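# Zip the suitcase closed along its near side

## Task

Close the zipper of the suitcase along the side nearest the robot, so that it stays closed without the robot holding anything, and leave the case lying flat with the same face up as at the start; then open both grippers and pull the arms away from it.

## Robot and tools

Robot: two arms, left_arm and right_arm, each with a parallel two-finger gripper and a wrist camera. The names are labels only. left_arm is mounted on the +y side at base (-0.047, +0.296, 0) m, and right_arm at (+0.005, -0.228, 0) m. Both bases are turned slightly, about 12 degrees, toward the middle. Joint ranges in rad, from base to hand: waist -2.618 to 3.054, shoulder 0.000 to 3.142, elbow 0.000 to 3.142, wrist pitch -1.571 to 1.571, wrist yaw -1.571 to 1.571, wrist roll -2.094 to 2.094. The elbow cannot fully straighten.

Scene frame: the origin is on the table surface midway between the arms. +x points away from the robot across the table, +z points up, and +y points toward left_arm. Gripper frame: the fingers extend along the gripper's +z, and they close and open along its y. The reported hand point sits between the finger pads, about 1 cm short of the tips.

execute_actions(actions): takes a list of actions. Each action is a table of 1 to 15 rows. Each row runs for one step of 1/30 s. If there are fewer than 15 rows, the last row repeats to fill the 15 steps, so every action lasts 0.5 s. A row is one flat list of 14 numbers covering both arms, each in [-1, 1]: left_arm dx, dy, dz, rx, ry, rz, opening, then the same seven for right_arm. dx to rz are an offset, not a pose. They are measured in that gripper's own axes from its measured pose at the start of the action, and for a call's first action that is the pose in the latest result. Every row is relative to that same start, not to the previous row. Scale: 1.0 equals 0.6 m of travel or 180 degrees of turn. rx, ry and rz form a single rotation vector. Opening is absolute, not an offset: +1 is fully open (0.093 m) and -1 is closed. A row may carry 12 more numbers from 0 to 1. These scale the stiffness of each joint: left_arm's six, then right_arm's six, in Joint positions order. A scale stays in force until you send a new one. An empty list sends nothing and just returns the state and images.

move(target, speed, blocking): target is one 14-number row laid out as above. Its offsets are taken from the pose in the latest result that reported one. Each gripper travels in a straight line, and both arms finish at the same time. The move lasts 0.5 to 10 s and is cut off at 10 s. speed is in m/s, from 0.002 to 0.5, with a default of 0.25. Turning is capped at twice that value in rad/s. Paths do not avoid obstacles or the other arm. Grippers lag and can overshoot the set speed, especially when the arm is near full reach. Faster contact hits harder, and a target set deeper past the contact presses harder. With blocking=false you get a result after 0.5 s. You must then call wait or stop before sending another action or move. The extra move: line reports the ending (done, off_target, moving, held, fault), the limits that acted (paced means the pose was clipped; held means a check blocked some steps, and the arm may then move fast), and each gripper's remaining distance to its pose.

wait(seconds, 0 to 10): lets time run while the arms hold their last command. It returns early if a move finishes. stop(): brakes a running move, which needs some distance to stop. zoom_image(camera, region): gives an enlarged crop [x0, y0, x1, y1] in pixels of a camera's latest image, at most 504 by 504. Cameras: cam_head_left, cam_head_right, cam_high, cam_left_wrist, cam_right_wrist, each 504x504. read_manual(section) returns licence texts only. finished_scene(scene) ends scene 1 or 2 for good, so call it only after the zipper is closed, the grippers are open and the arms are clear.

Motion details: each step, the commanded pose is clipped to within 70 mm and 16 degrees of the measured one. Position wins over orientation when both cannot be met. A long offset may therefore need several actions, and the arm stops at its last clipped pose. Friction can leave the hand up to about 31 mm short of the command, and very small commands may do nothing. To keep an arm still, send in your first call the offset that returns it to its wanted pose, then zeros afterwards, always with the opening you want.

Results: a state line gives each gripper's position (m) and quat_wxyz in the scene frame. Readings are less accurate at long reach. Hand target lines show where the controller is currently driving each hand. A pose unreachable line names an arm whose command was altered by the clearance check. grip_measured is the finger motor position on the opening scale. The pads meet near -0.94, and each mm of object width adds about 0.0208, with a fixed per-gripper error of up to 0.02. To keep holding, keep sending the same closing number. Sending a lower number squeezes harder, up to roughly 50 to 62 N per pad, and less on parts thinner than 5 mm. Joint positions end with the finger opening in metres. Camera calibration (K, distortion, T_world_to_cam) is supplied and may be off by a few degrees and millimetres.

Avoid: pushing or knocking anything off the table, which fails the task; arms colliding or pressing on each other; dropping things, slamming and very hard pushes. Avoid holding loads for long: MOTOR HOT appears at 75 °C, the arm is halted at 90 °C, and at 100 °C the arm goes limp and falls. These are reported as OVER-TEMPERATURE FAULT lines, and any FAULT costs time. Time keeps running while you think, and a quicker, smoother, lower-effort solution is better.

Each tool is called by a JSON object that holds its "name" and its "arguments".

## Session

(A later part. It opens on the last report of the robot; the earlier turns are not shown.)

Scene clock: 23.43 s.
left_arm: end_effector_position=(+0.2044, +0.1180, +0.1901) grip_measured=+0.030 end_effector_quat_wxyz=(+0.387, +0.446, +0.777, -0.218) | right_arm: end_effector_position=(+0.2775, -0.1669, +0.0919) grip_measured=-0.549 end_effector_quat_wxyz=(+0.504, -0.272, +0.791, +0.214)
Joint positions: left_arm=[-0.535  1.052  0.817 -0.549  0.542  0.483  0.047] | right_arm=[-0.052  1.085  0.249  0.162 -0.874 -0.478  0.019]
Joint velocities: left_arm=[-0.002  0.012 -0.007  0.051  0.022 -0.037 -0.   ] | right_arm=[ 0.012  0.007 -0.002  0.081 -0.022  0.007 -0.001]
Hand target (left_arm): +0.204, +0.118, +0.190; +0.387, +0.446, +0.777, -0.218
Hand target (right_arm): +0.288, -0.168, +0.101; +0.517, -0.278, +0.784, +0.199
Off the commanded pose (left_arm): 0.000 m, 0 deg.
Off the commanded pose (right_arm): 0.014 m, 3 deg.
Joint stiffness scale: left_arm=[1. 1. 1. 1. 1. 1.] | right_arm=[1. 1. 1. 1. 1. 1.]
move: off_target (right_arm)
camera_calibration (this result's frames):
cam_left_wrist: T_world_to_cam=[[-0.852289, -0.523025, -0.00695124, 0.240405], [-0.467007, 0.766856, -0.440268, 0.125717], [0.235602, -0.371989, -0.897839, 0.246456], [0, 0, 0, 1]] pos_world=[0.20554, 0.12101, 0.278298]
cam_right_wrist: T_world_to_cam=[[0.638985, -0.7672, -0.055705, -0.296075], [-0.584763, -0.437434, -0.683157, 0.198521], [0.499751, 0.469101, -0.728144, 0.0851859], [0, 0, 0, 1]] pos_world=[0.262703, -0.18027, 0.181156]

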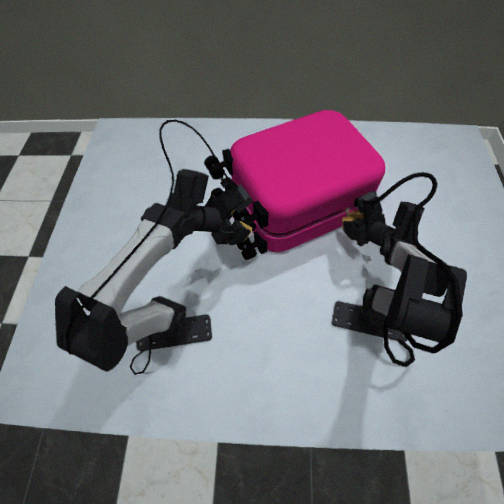

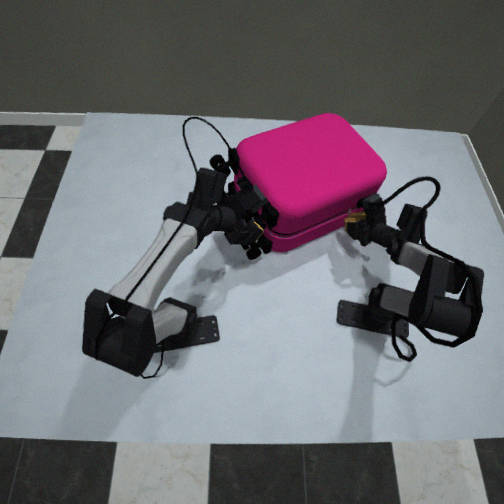

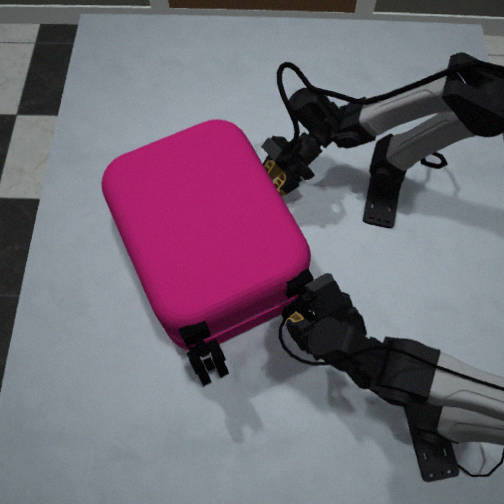

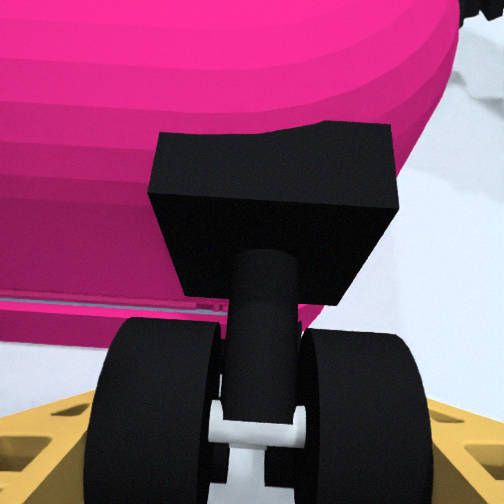

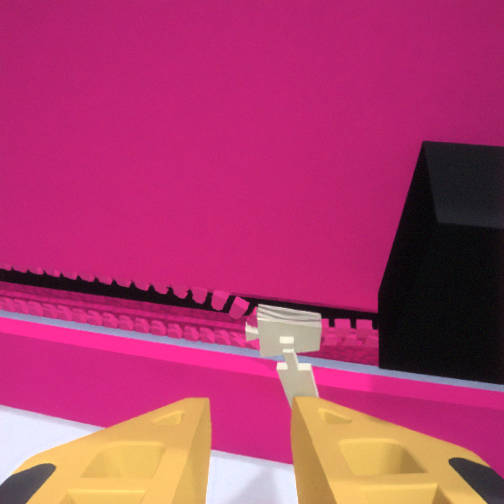

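Finger on tab. Back, open wider, shift, raise.

{"name": "move", "arguments": {"target": [0,0,0,0,0,0,0,-0.03,-0.03,-0.03,0,0,0,-0.2], "speed": 0.05}}

Scene clock: 24.73 s.
left_arm: end_effector_position=(+0.2049, +0.1180, +0.1905) grip_measured=+0.030 end_effector_quat_wxyz=(+0.388, +0.445, +0.777, -0.218) | right_arm: end_effector_position=(+0.2797, -0.1840, +0.1068) grip_measured=-0.202 end_effector_quat_wxyz=(+0.496, -0.269, +0.796, +0.218)
Joint positions: left_arm=[-0.535  1.052  0.817 -0.547  0.541  0.48   0.047] | right_arm=[-0.145  1.085  0.355 -0.046 -0.941 -0.584  0.036]
Joint velocities: left_arm=[-0.007  0.002  0.002  0.037 -0.051  0.007 -0.001] | right_arm=[ 0.002 -0.017  0.007 -0.081 -0.037  0.007 -0.001]
Hand target (left_arm): +0.204, +0.118, +0.190; +0.387, +0.446, +0.777, -0.218
Hand target (right_arm): +0.283, -0.187, +0.115; +0.504, -0.271, +0.791, +0.214
Off the commanded pose (left_arm): 0.001 m, 0 deg.
Off the commanded pose (right_arm): 0.009 m, 1 deg.
Joint stiffness scale: left_arm=[1. 1. 1. 1. 1. 1.] | right_arm=[1. 1. 1. 1. 1. 1.]
move: done
camera_calibration (this result's frames):
cam_left_wrist: T_world_to_cam=[[-0.851011, -0.525099, -0.00714404, 0.240861], [-0.468441, 0.765197, -0.441629, 0.126855], [0.237366, -0.372485, -0.897169, 0.246214], [0, 0, 0, 1]] pos_world=[0.205957, 0.121118, 0.278639]
cam_right_wrist: T_world_to_cam=[[0.638502, -0.766437, -0.0699217, -0.307942], [-0.597859, -0.436741, -0.672177, 0.205101], [0.484644, 0.47099, -0.737081, 0.108564], [0, 0, 0, 1]] pos_world=[0.266628, -0.197575, 0.196352]

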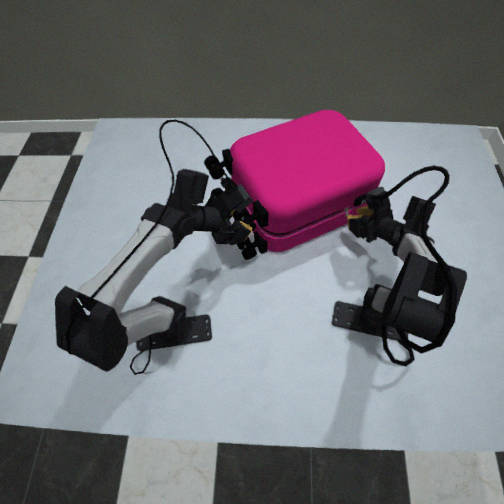

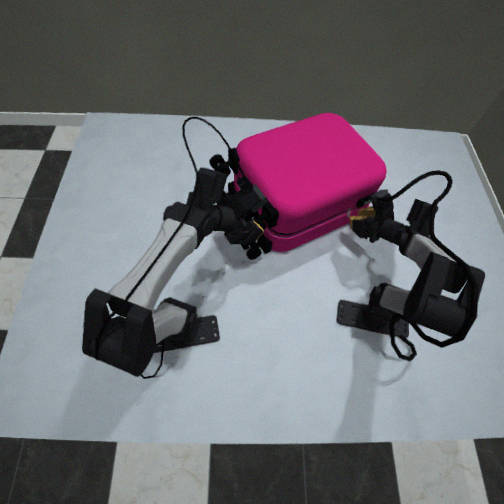

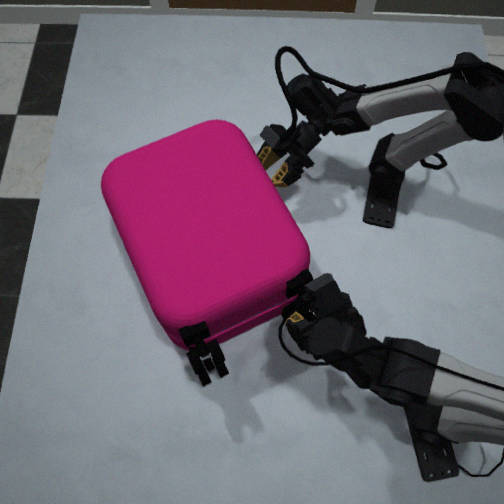

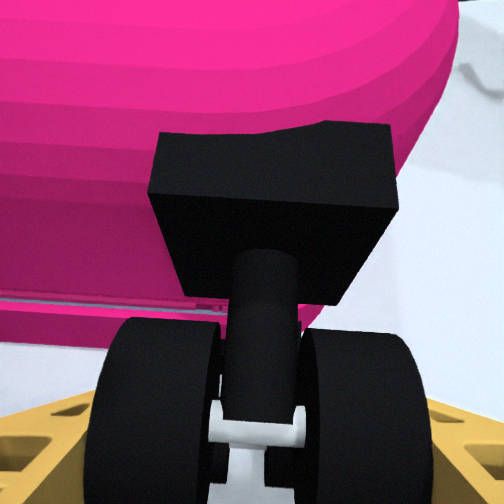

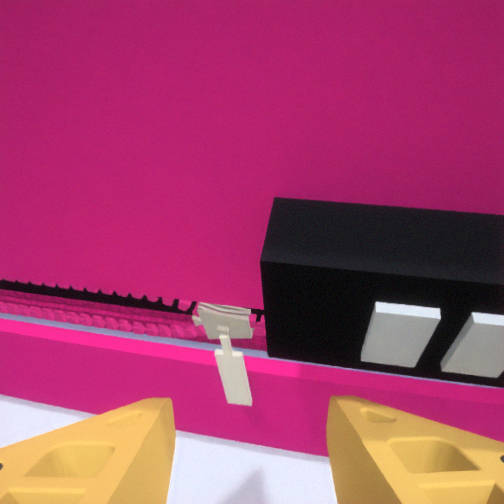

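{"name": "move", "arguments": {"target": [0,0,0,0,0,0,0,-0.006,0.006,0.032,0,0,0,-0.4], "speed": 0.04}}

{"name": "move", "arguments": {"target": [0,0,0,0,0,0,0,0,0,0.008,0,0,0,-1]}}

Scene clock: 25.70 s.
left_arm: end_effector_position=(+0.2049, +0.1181, +0.1904) grip_measured=+0.030 end_effector_quat_wxyz=(+0.388, +0.445, +0.777, -0.218) | right_arm: end_effector_position=(+0.2896, -0.1720, +0.1080) grip_measured=-0.399 end_effector_quat_wxyz=(+0.498, -0.267, +0.795, +0.221)
Joint positions: left_arm=[-0.535  1.052  0.817 -0.547  0.541  0.479  0.047] | right_arm=[-0.065  1.11   0.348  0.061 -0.887 -0.484  0.026]
Joint velocities: left_arm=[-0.017 -0.007 -0.002 -0.051  0.066  0.037  0.001] | right_arm=[-0.007 -0.002 -0.007 -0.022 -0.037  0.022  0.   ]
Hand target (left_arm): +0.205, +0.118, +0.190; +0.388, +0.445, +0.777, -0.218
Hand target (right_arm): +0.291, -0.169, +0.102; +0.495, -0.270, +0.796, +0.218
Off the commanded pose (left_arm): 0.000 m, 0 deg.
Off the commanded pose (right_arm): 0.007 m, 1 deg.
Joint stiffness scale: left_arm=[1. 1. 1. 1. 1. 1.] | right_arm=[1. 1. 1. 1. 1. 1.]
move: done
camera_calibration (this result's frames):
cam_left_wrist: T_world_to_cam=[[-0.85063, -0.525722, -0.0067434, 0.240837], [-0.469193, 0.764828, -0.44147, 0.126996], [0.237248, -0.372363, -0.897251, 0.246226], [0, 0, 0, 1]] pos_world=[0.206033, 0.121168, 0.278615]
cam_right_wrist: T_world_to_cam=[[0.637597, -0.766545, -0.0766706, -0.304048], [-0.598298, -0.430028, -0.676103, 0.218773], [0.485293, 0.476954, -0.732807, 0.0993668], [0, 0, 0, 1]] pos_world=[0.276529, -0.186381, 0.197419]

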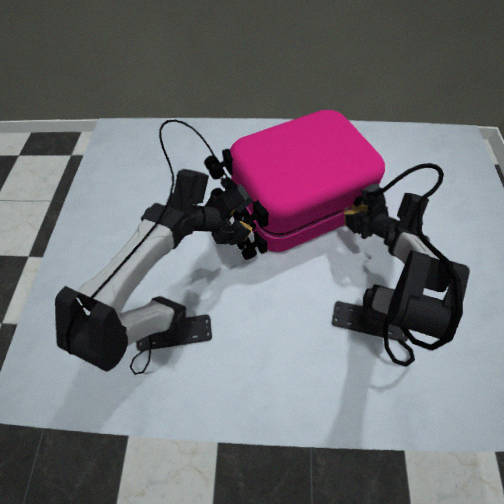

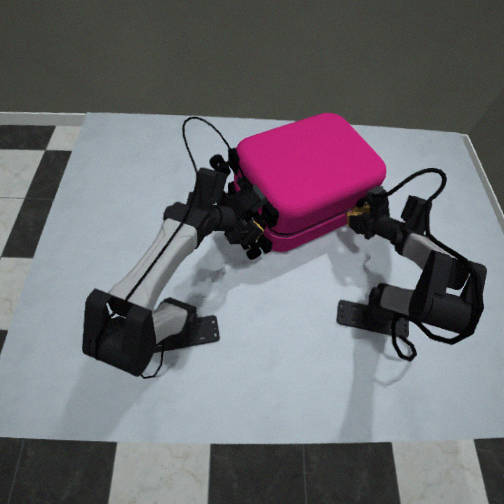

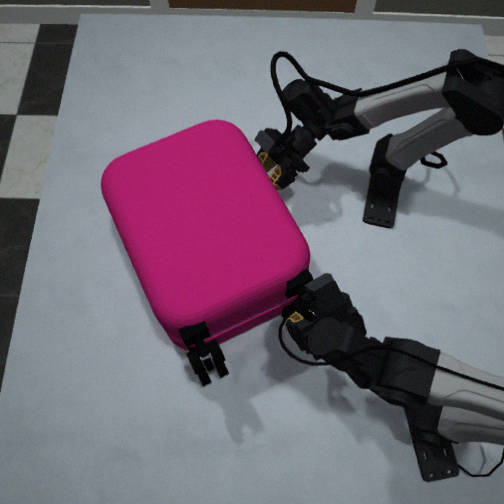

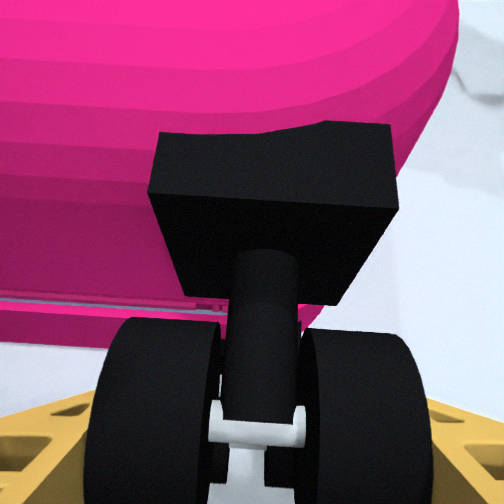

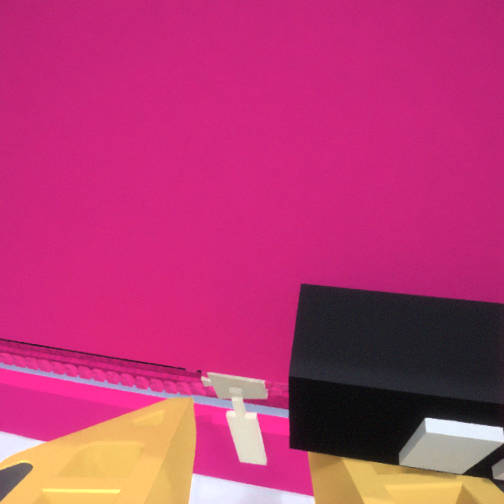

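Scene clock: 26.40 s.
left_arm: end_effector_position=(+0.2050, +0.1181, +0.1905) grip_measured=+0.030 end_effector_quat_wxyz=(+0.388, +0.445, +0.777, -0.218) | right_arm: end_effector_position=(+0.2879, -0.1693, +0.1081) grip_measured=-0.986 end_effector_quat_wxyz=(+0.494, -0.264, +0.795, +0.231)
Joint positions: left_arm=[-0.535  1.052  0.817 -0.546  0.541  0.479  0.047] | right_arm=[-0.061  1.11   0.348  0.055 -0.898 -0.473  0.   ]
Joint velocities: left_arm=[-0.002 -0.012 -0.012 -0.022  0.037 -0.051 -0.001] | right_arm=[-0.017 -0.002 -0.002 -0.051  0.051 -0.007  0.   ]
Hand target (left_arm): +0.205, +0.118, +0.191; +0.388, +0.445, +0.777, -0.218
Hand target (right_arm): +0.293, -0.169, +0.106; +0.497, -0.267, +0.795, +0.221
Off the commanded pose (left_arm): 0.000 m, 0 deg.
Off the commanded pose (right_arm): 0.005 m, 1 deg.
Joint stiffness scale: left_arm=[1. 1. 1. 1. 1. 1.] | right_arm=[1. 1. 1. 1. 1. 1.]
move: done
camera_calibration (this result's frames):
cam_left_wrist: T_world_to_cam=[[-0.850628, -0.525722, -0.00698536, 0.240921], [-0.469034, 0.764774, -0.441734, 0.127087], [0.237571, -0.372474, -0.897119, 0.24618], [0, 0, 0, 1]] pos_world=[0.206057, 0.12116, 0.278674]
cam_right_wrist: T_world_to_cam=[[0.642509, -0.760242, -0.0959887, -0.299137], [-0.602564, -0.423871, -0.676203, 0.221296], [0.473391, 0.492306, -0.730435, 0.104676], [0, 0, 0, 1]] pos_world=[0.27599, -0.185148, 0.197387]

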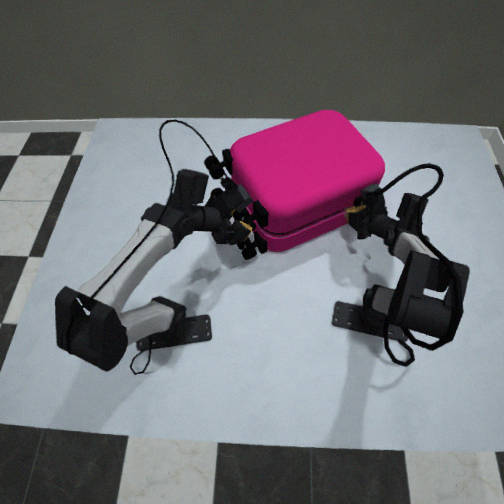

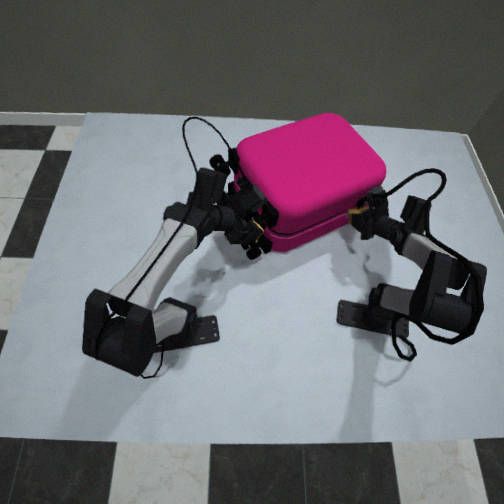

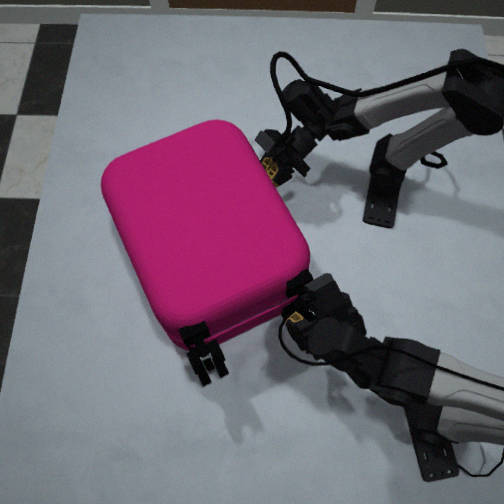

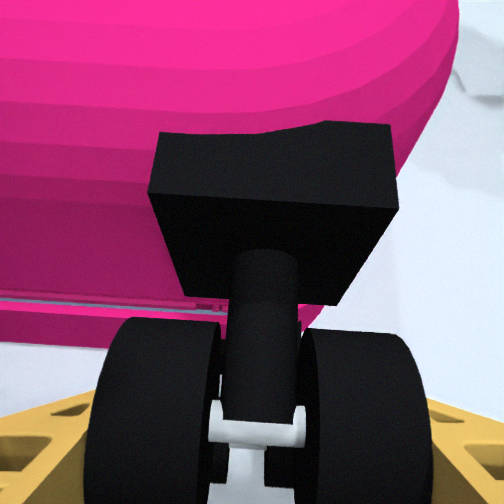

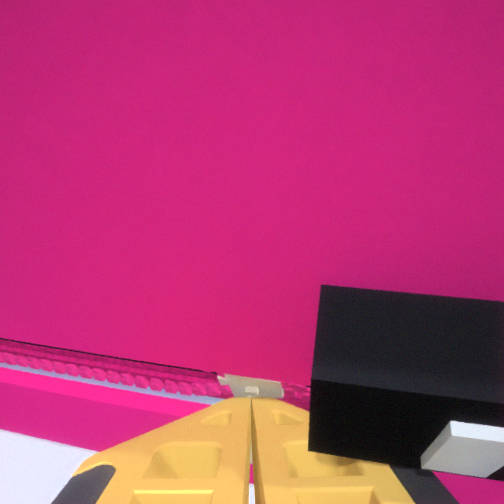

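{"name": "execute_actions", "arguments": {"actions": [[[0,0,0,0,0,0,0,0,0,0,0,0,0,-0.4]],[[0,0,0,0,0,0,0,0.025,0,0.008,0,0,0,-0.4]],[[0,0,0,0,0,0,0,0,0,0,0,0,0,-0.4]]]}}

Scene clock: 29.03 s.
left_arm: end_effector_position=(+0.2050, +0.1181, +0.1905) grip_measured=+0.030 end_effector_quat_wxyz=(+0.388, +0.445, +0.777, -0.218) | right_arm: end_effector_position=(+0.2861, -0.1671, +0.1068) grip_measured=-0.402 end_effector_quat_wxyz=(+0.506, -0.273, +0.784, +0.235)
Joint positions: left_arm=[-0.535  1.052  0.817 -0.546  0.541  0.479  0.047] | right_arm=[-0.066  1.119  0.318  0.119 -0.928 -0.475  0.026]
Joint velocities: left_arm=[-0.012 -0.002 -0.002  0.007  0.007  0.037 -0.002] | right_arm=[-0.002 -0.017 -0.002  0.037 -0.081  0.022 -0.001]
Hand target (left_arm): +0.205, +0.118, +0.191; +0.388, +0.445, +0.777, -0.218
Hand target (right_arm): +0.286, -0.167, +0.107; +0.506, -0.273, +0.784, +0.235
Off the commanded pose (left_arm): 0.000 m, 0 deg.
Off the commanded pose (right_arm): 0.000 m, 0 deg.
Joint stiffness scale: left_arm=[1. 1. 1. 1. 1. 1.] | right_arm=[1. 1. 1. 1. 1. 1.]
camera_calibration (this result's frames):
cam_left_wrist: T_world_to_cam=[[-0.850628, -0.525722, -0.00698536, 0.240921], [-0.469034, 0.764774, -0.441734, 0.127087], [0.237571, -0.372474, -0.897119, 0.24618], [0, 0, 0, 1]] pos_world=[0.206057, 0.12116, 0.278674]
cam_right_wrist: T_world_to_cam=[[0.658983, -0.74745, -0.0840284, -0.300222], [-0.573763, -0.427303, -0.698719, 0.21381], [0.486351, 0.508656, -0.710445, 0.100398], [0, 0, 0, 1]] pos_world=[0.271689, -0.184107, 0.195493]

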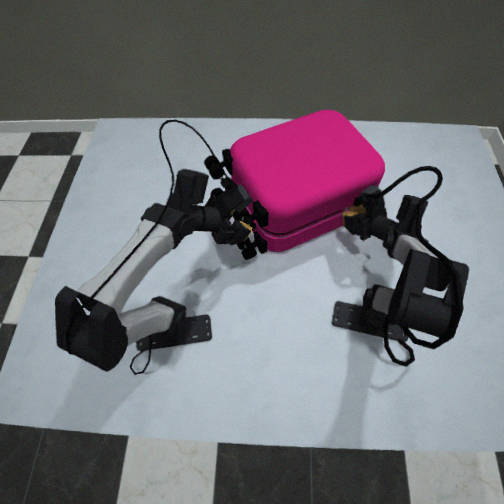

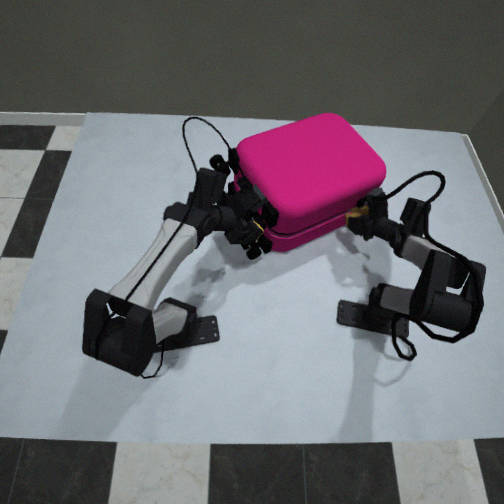

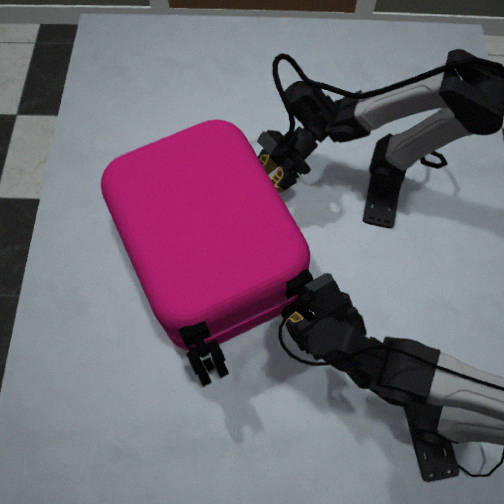

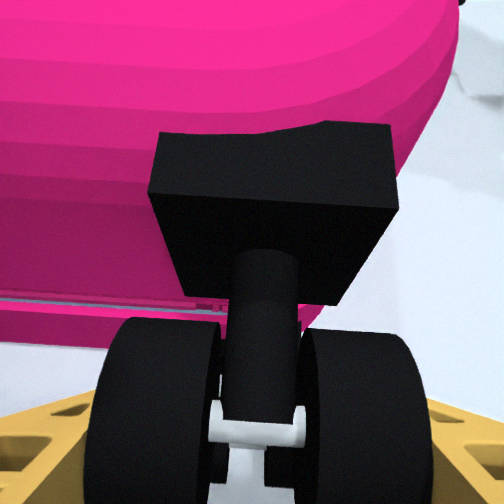

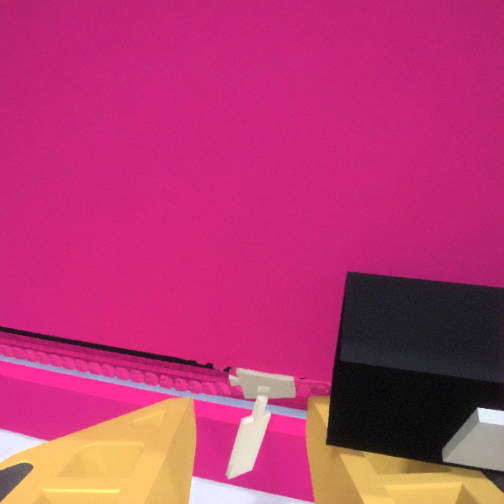

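{"name": "execute_actions", "arguments": {"actions": [[[0,0,0,0,0,0,0,0.025,0,0.012,0,0,0,-0.4]],[[0,0,0,0,0,0,0,0,0,0,0,0,0,-1]],[[0,0,0,0,0,0,0,0,0,0,0,0,0,-1]]]}}

{"name": "move", "arguments": {"target": [0,0,0,0,0,0,0,0,0.16,0.03,-0.03,0,0.05,-1], "speed": 0.03}}

Scene clock: 30.80 s.
left_arm: end_effector_position=(+0.2057, +0.1186, +0.1904) grip_measured=+0.030 end_effector_quat_wxyz=(+0.388, +0.443, +0.779, -0.217) | right_arm: end_effector_position=(+0.2905, -0.1679, +0.1069) grip_measured=-0.984 end_effector_quat_wxyz=(+0.526, -0.284, +0.769, +0.224)
Joint positions: left_arm=[-0.535  1.052  0.817 -0.545  0.536  0.475  0.047] | right_arm=[-0.068  1.147  0.29   0.236 -0.936 -0.475  0.   ]
Joint velocities: left_arm=[-0.002  0.007 -0.017  0.081 -0.007  0.022 -0.001] | right_arm=[ 0.002 -0.017  0.002 -0.066  0.037  0.051  0.   ]
Hand target (left_arm): +0.206, +0.119, +0.190; +0.388, +0.443, +0.779, -0.217
Hand target (right_arm): +0.290, -0.168, +0.107; +0.526, -0.284, +0.769, +0.224
Off the commanded pose (left_arm): 0.000 m, 0 deg.
Off the commanded pose (right_arm): 0.000 m, 0 deg.
Joint stiffness scale: left_arm=[1. 1. 1. 1. 1. 1.] | right_arm=[1. 1. 1. 1. 1. 1.]
camera_calibration (this result's frames):
cam_left_wrist: T_world_to_cam=[[-0.847431, -0.530859, -0.00706791, 0.241746], [-0.473948, 0.762448, -0.440508, 0.128008], [0.239236, -0.36995, -0.897721, 0.245574], [0, 0, 0, 1]] pos_world=[0.206782, 0.121584, 0.278554]
cam_right_wrist: T_world_to_cam=[[0.666244, -0.74485, -0.0362928, -0.310501], [-0.529668, -0.43839, -0.726131, 0.204331], [0.524948, 0.503003, -0.686598, 0.0840348], [0, 0, 0, 1]] pos_world=[0.270983, -0.18397, 0.1948]

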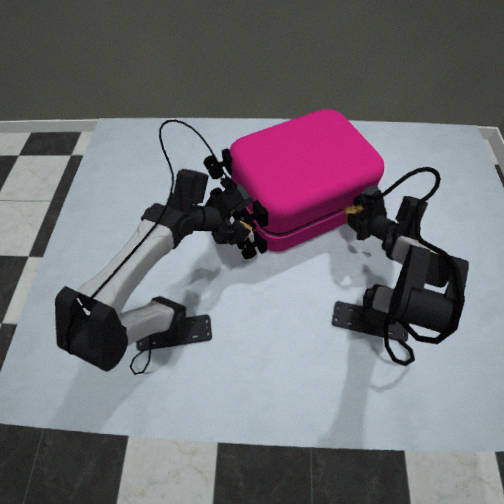

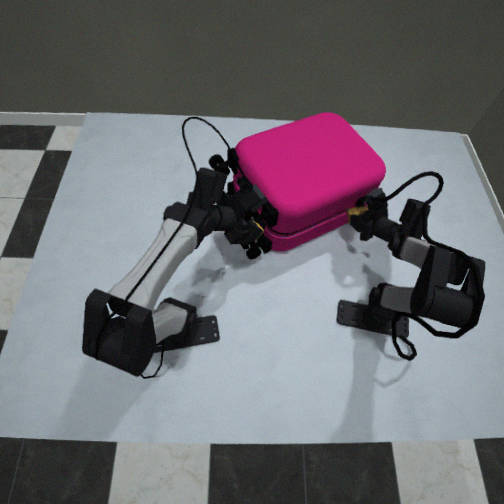

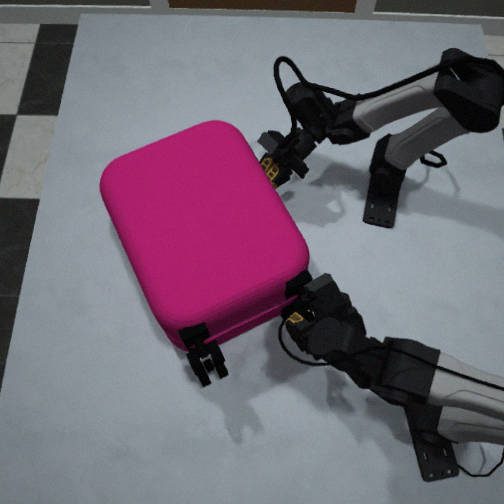

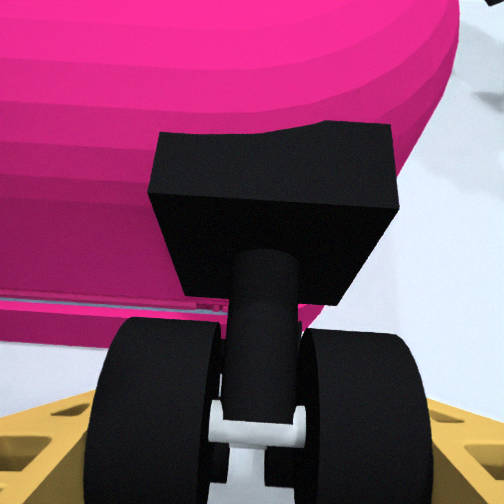

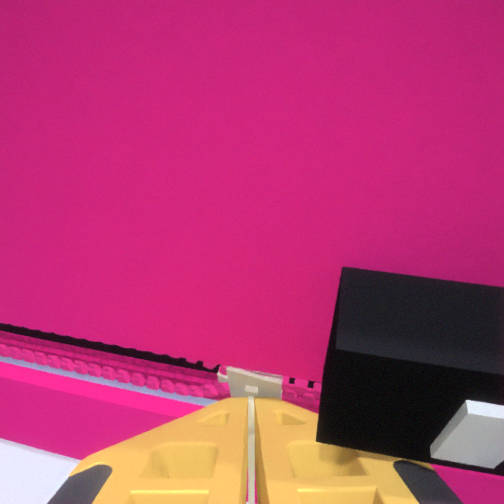

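Scene clock: 34.40 s.
left_arm: end_effector_position=(+0.2060, +0.1189, +0.1902) grip_measured=+0.030 end_effector_quat_wxyz=(+0.388, +0.442, +0.779, -0.215) | right_arm: end_effector_position=(+0.2625, -0.1160, +0.1066) grip_measured=-0.984 end_effector_quat_wxyz=(+0.519, -0.201, +0.797, +0.237)
Joint positions: left_arm=[-0.535  1.052  0.817 -0.545  0.533  0.475  0.047] | right_arm=[ 0.307  0.832  0.127  0.287 -0.535 -0.041  0.   ]
Joint velocities: left_arm=[ 0.002 -0.012 -0.002  0.066 -0.037  0.007  0.   ] | right_arm=[ 0.007 -0.012 -0.002  0.007  0.022  0.051  0.   ]
Hand target (left_arm): +0.206, +0.119, +0.190; +0.388, +0.443, +0.779, -0.217
Hand target (right_arm): +0.239, -0.089, +0.103; +0.492, -0.247, +0.780, +0.298
Off the commanded pose (left_arm): 0.001 m, 0 deg.
Off the commanded pose (right_arm): 0.039 m, 10 deg.
Joint stiffness scale: left_arm=[1. 1. 1. 1. 1. 1.] | right_arm=[1. 1. 1. 1. 1. 1.]
move: off_target (right_arm)
camera_calibration (this result's frames):
cam_left_wrist: T_world_to_cam=[[-0.846271, -0.532681, -0.00873608, 0.242501], [-0.475297, 0.76231, -0.43929, 0.127868], [0.240661, -0.367607, -0.898303, 0.245003], [0, 0, 0, 1]] pos_world=[0.207034, 0.121765, 0.278377]
cam_right_wrist: T_world_to_cam=[[0.558594, -0.813708, -0.160787, -0.219684], [-0.63824, -0.297868, -0.709876, 0.255116], [0.529739, 0.499153, -0.685728, 0.0705908], [0, 0, 0, 1]] pos_world=[0.248145, -0.138003, 0.194185]

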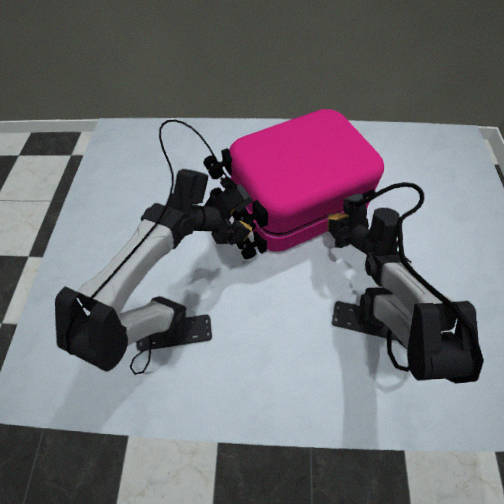

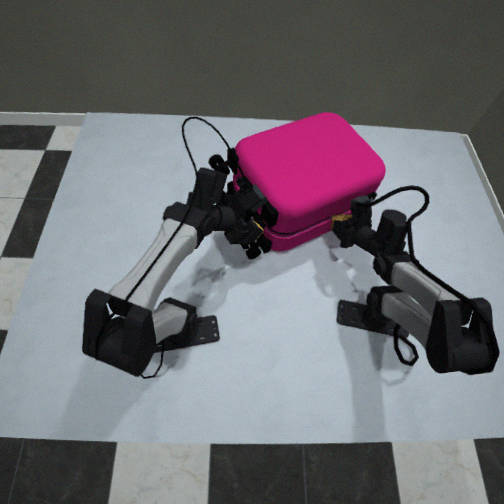

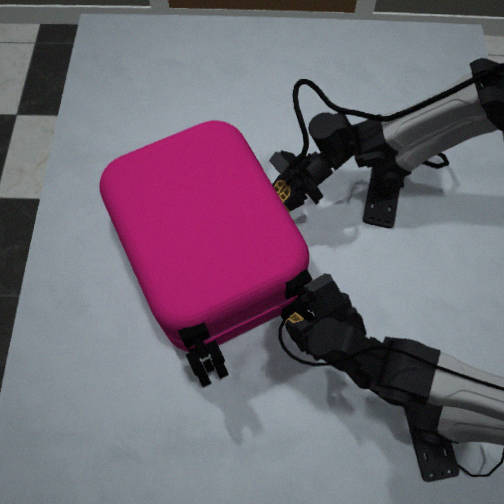

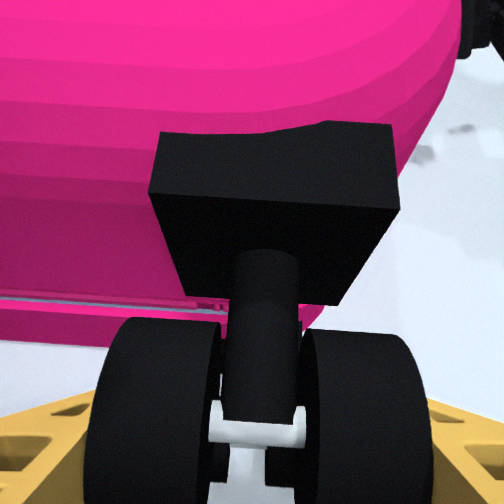

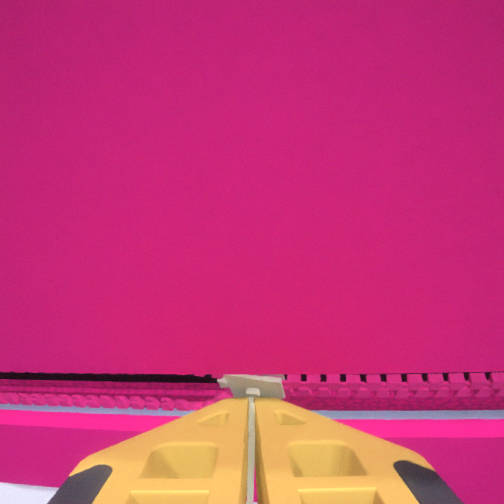

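{"name": "move", "arguments": {"target": [0,0,0,0,0,0,0,0.035,0.27,0.035,-0.06,0,0.03,-1], "speed": 0.035}}

Scene clock: 39.50 s.
left_arm: end_effector_position=(+0.2064, +0.1194, +0.1899) grip_measured=+0.030 end_effector_quat_wxyz=(+0.388, +0.441, +0.780, -0.214) | right_arm: end_effector_position=(+0.1974, -0.0008, +0.1063) grip_measured=-0.984 end_effector_quat_wxyz=(+0.517, -0.167, +0.788, +0.288)
Joint positions: left_arm=[-0.535  1.052  0.817 -0.545  0.528  0.474  0.047] | right_arm=[1.247 0.955 0.082 0.555 0.308 0.398 0.   ]
Joint velocities: left_arm=[-0.002 -0.007 -0.017 -0.022 -0.081 -0.066 -0.   ] | right_arm=[0.017 0.007 0.002 0.066 0.007 0.007 0.   ]
Hand target (left_arm): +0.206, +0.119, +0.190; +0.388, +0.442, +0.779, -0.215
Hand target (right_arm): +0.177, +0.021, +0.106; +0.486, -0.212, +0.780, +0.331
Off the commanded pose (left_arm): 0.001 m, 0 deg.
Off the commanded pose (right_arm): 0.033 m, 8 deg.
Joint stiffness scale: left_arm=[1. 1. 1. 1. 1. 1.] | right_arm=[1. 1. 1. 1. 1. 1.]
move: off_target (right_arm)
camera_calibration (this result's frames):
cam_left_wrist: T_world_to_cam=[[-0.844305, -0.535768, -0.0101252, 0.243359], [-0.47802, 0.761572, -0.437613, 0.127921], [0.24217, -0.364639, -0.899106, 0.24434], [0, 0, 0, 1]] pos_world=[0.207446, 0.122059, 0.278132]
cam_right_wrist: T_world_to_cam=[[0.554959, -0.786027, -0.272363, -0.0770807], [-0.658513, -0.215032, -0.721195, 0.252948], [0.508313, 0.579588, -0.636943, 0.0464631], [0, 0, 0, 1]] pos_world=[0.185728, -0.0331251, 0.191025]

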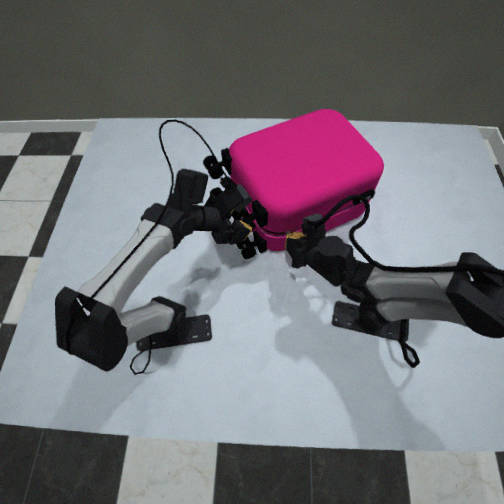

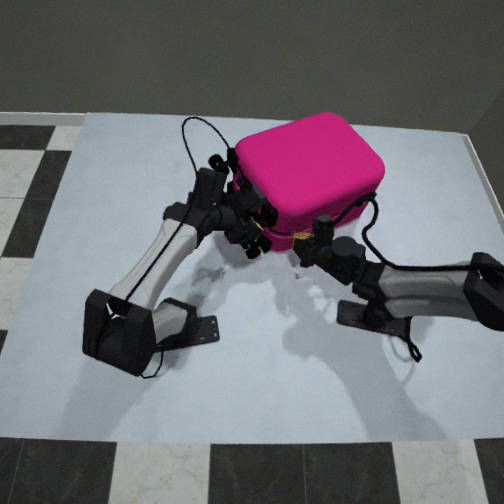

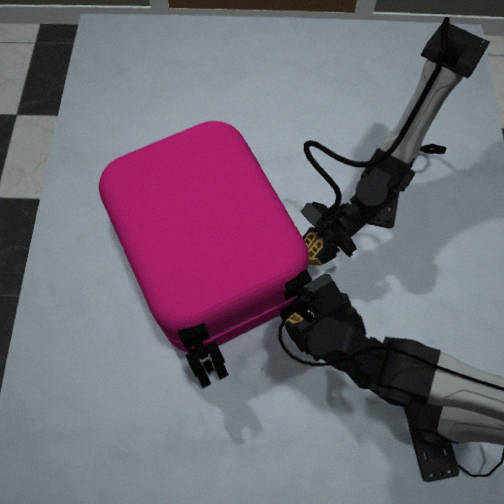

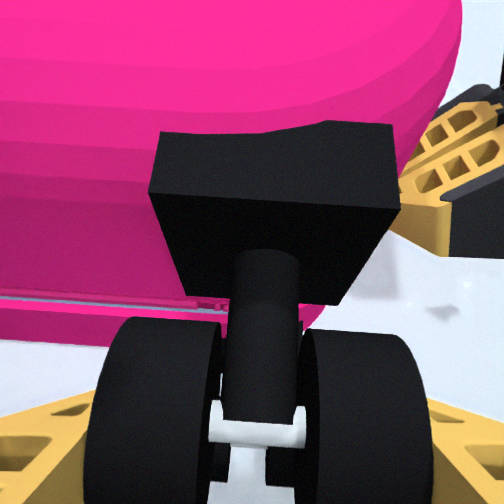

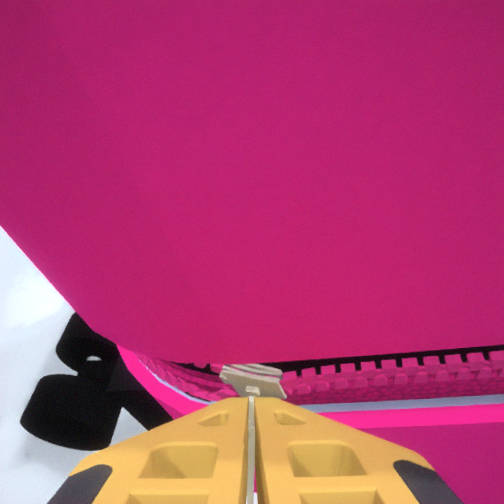

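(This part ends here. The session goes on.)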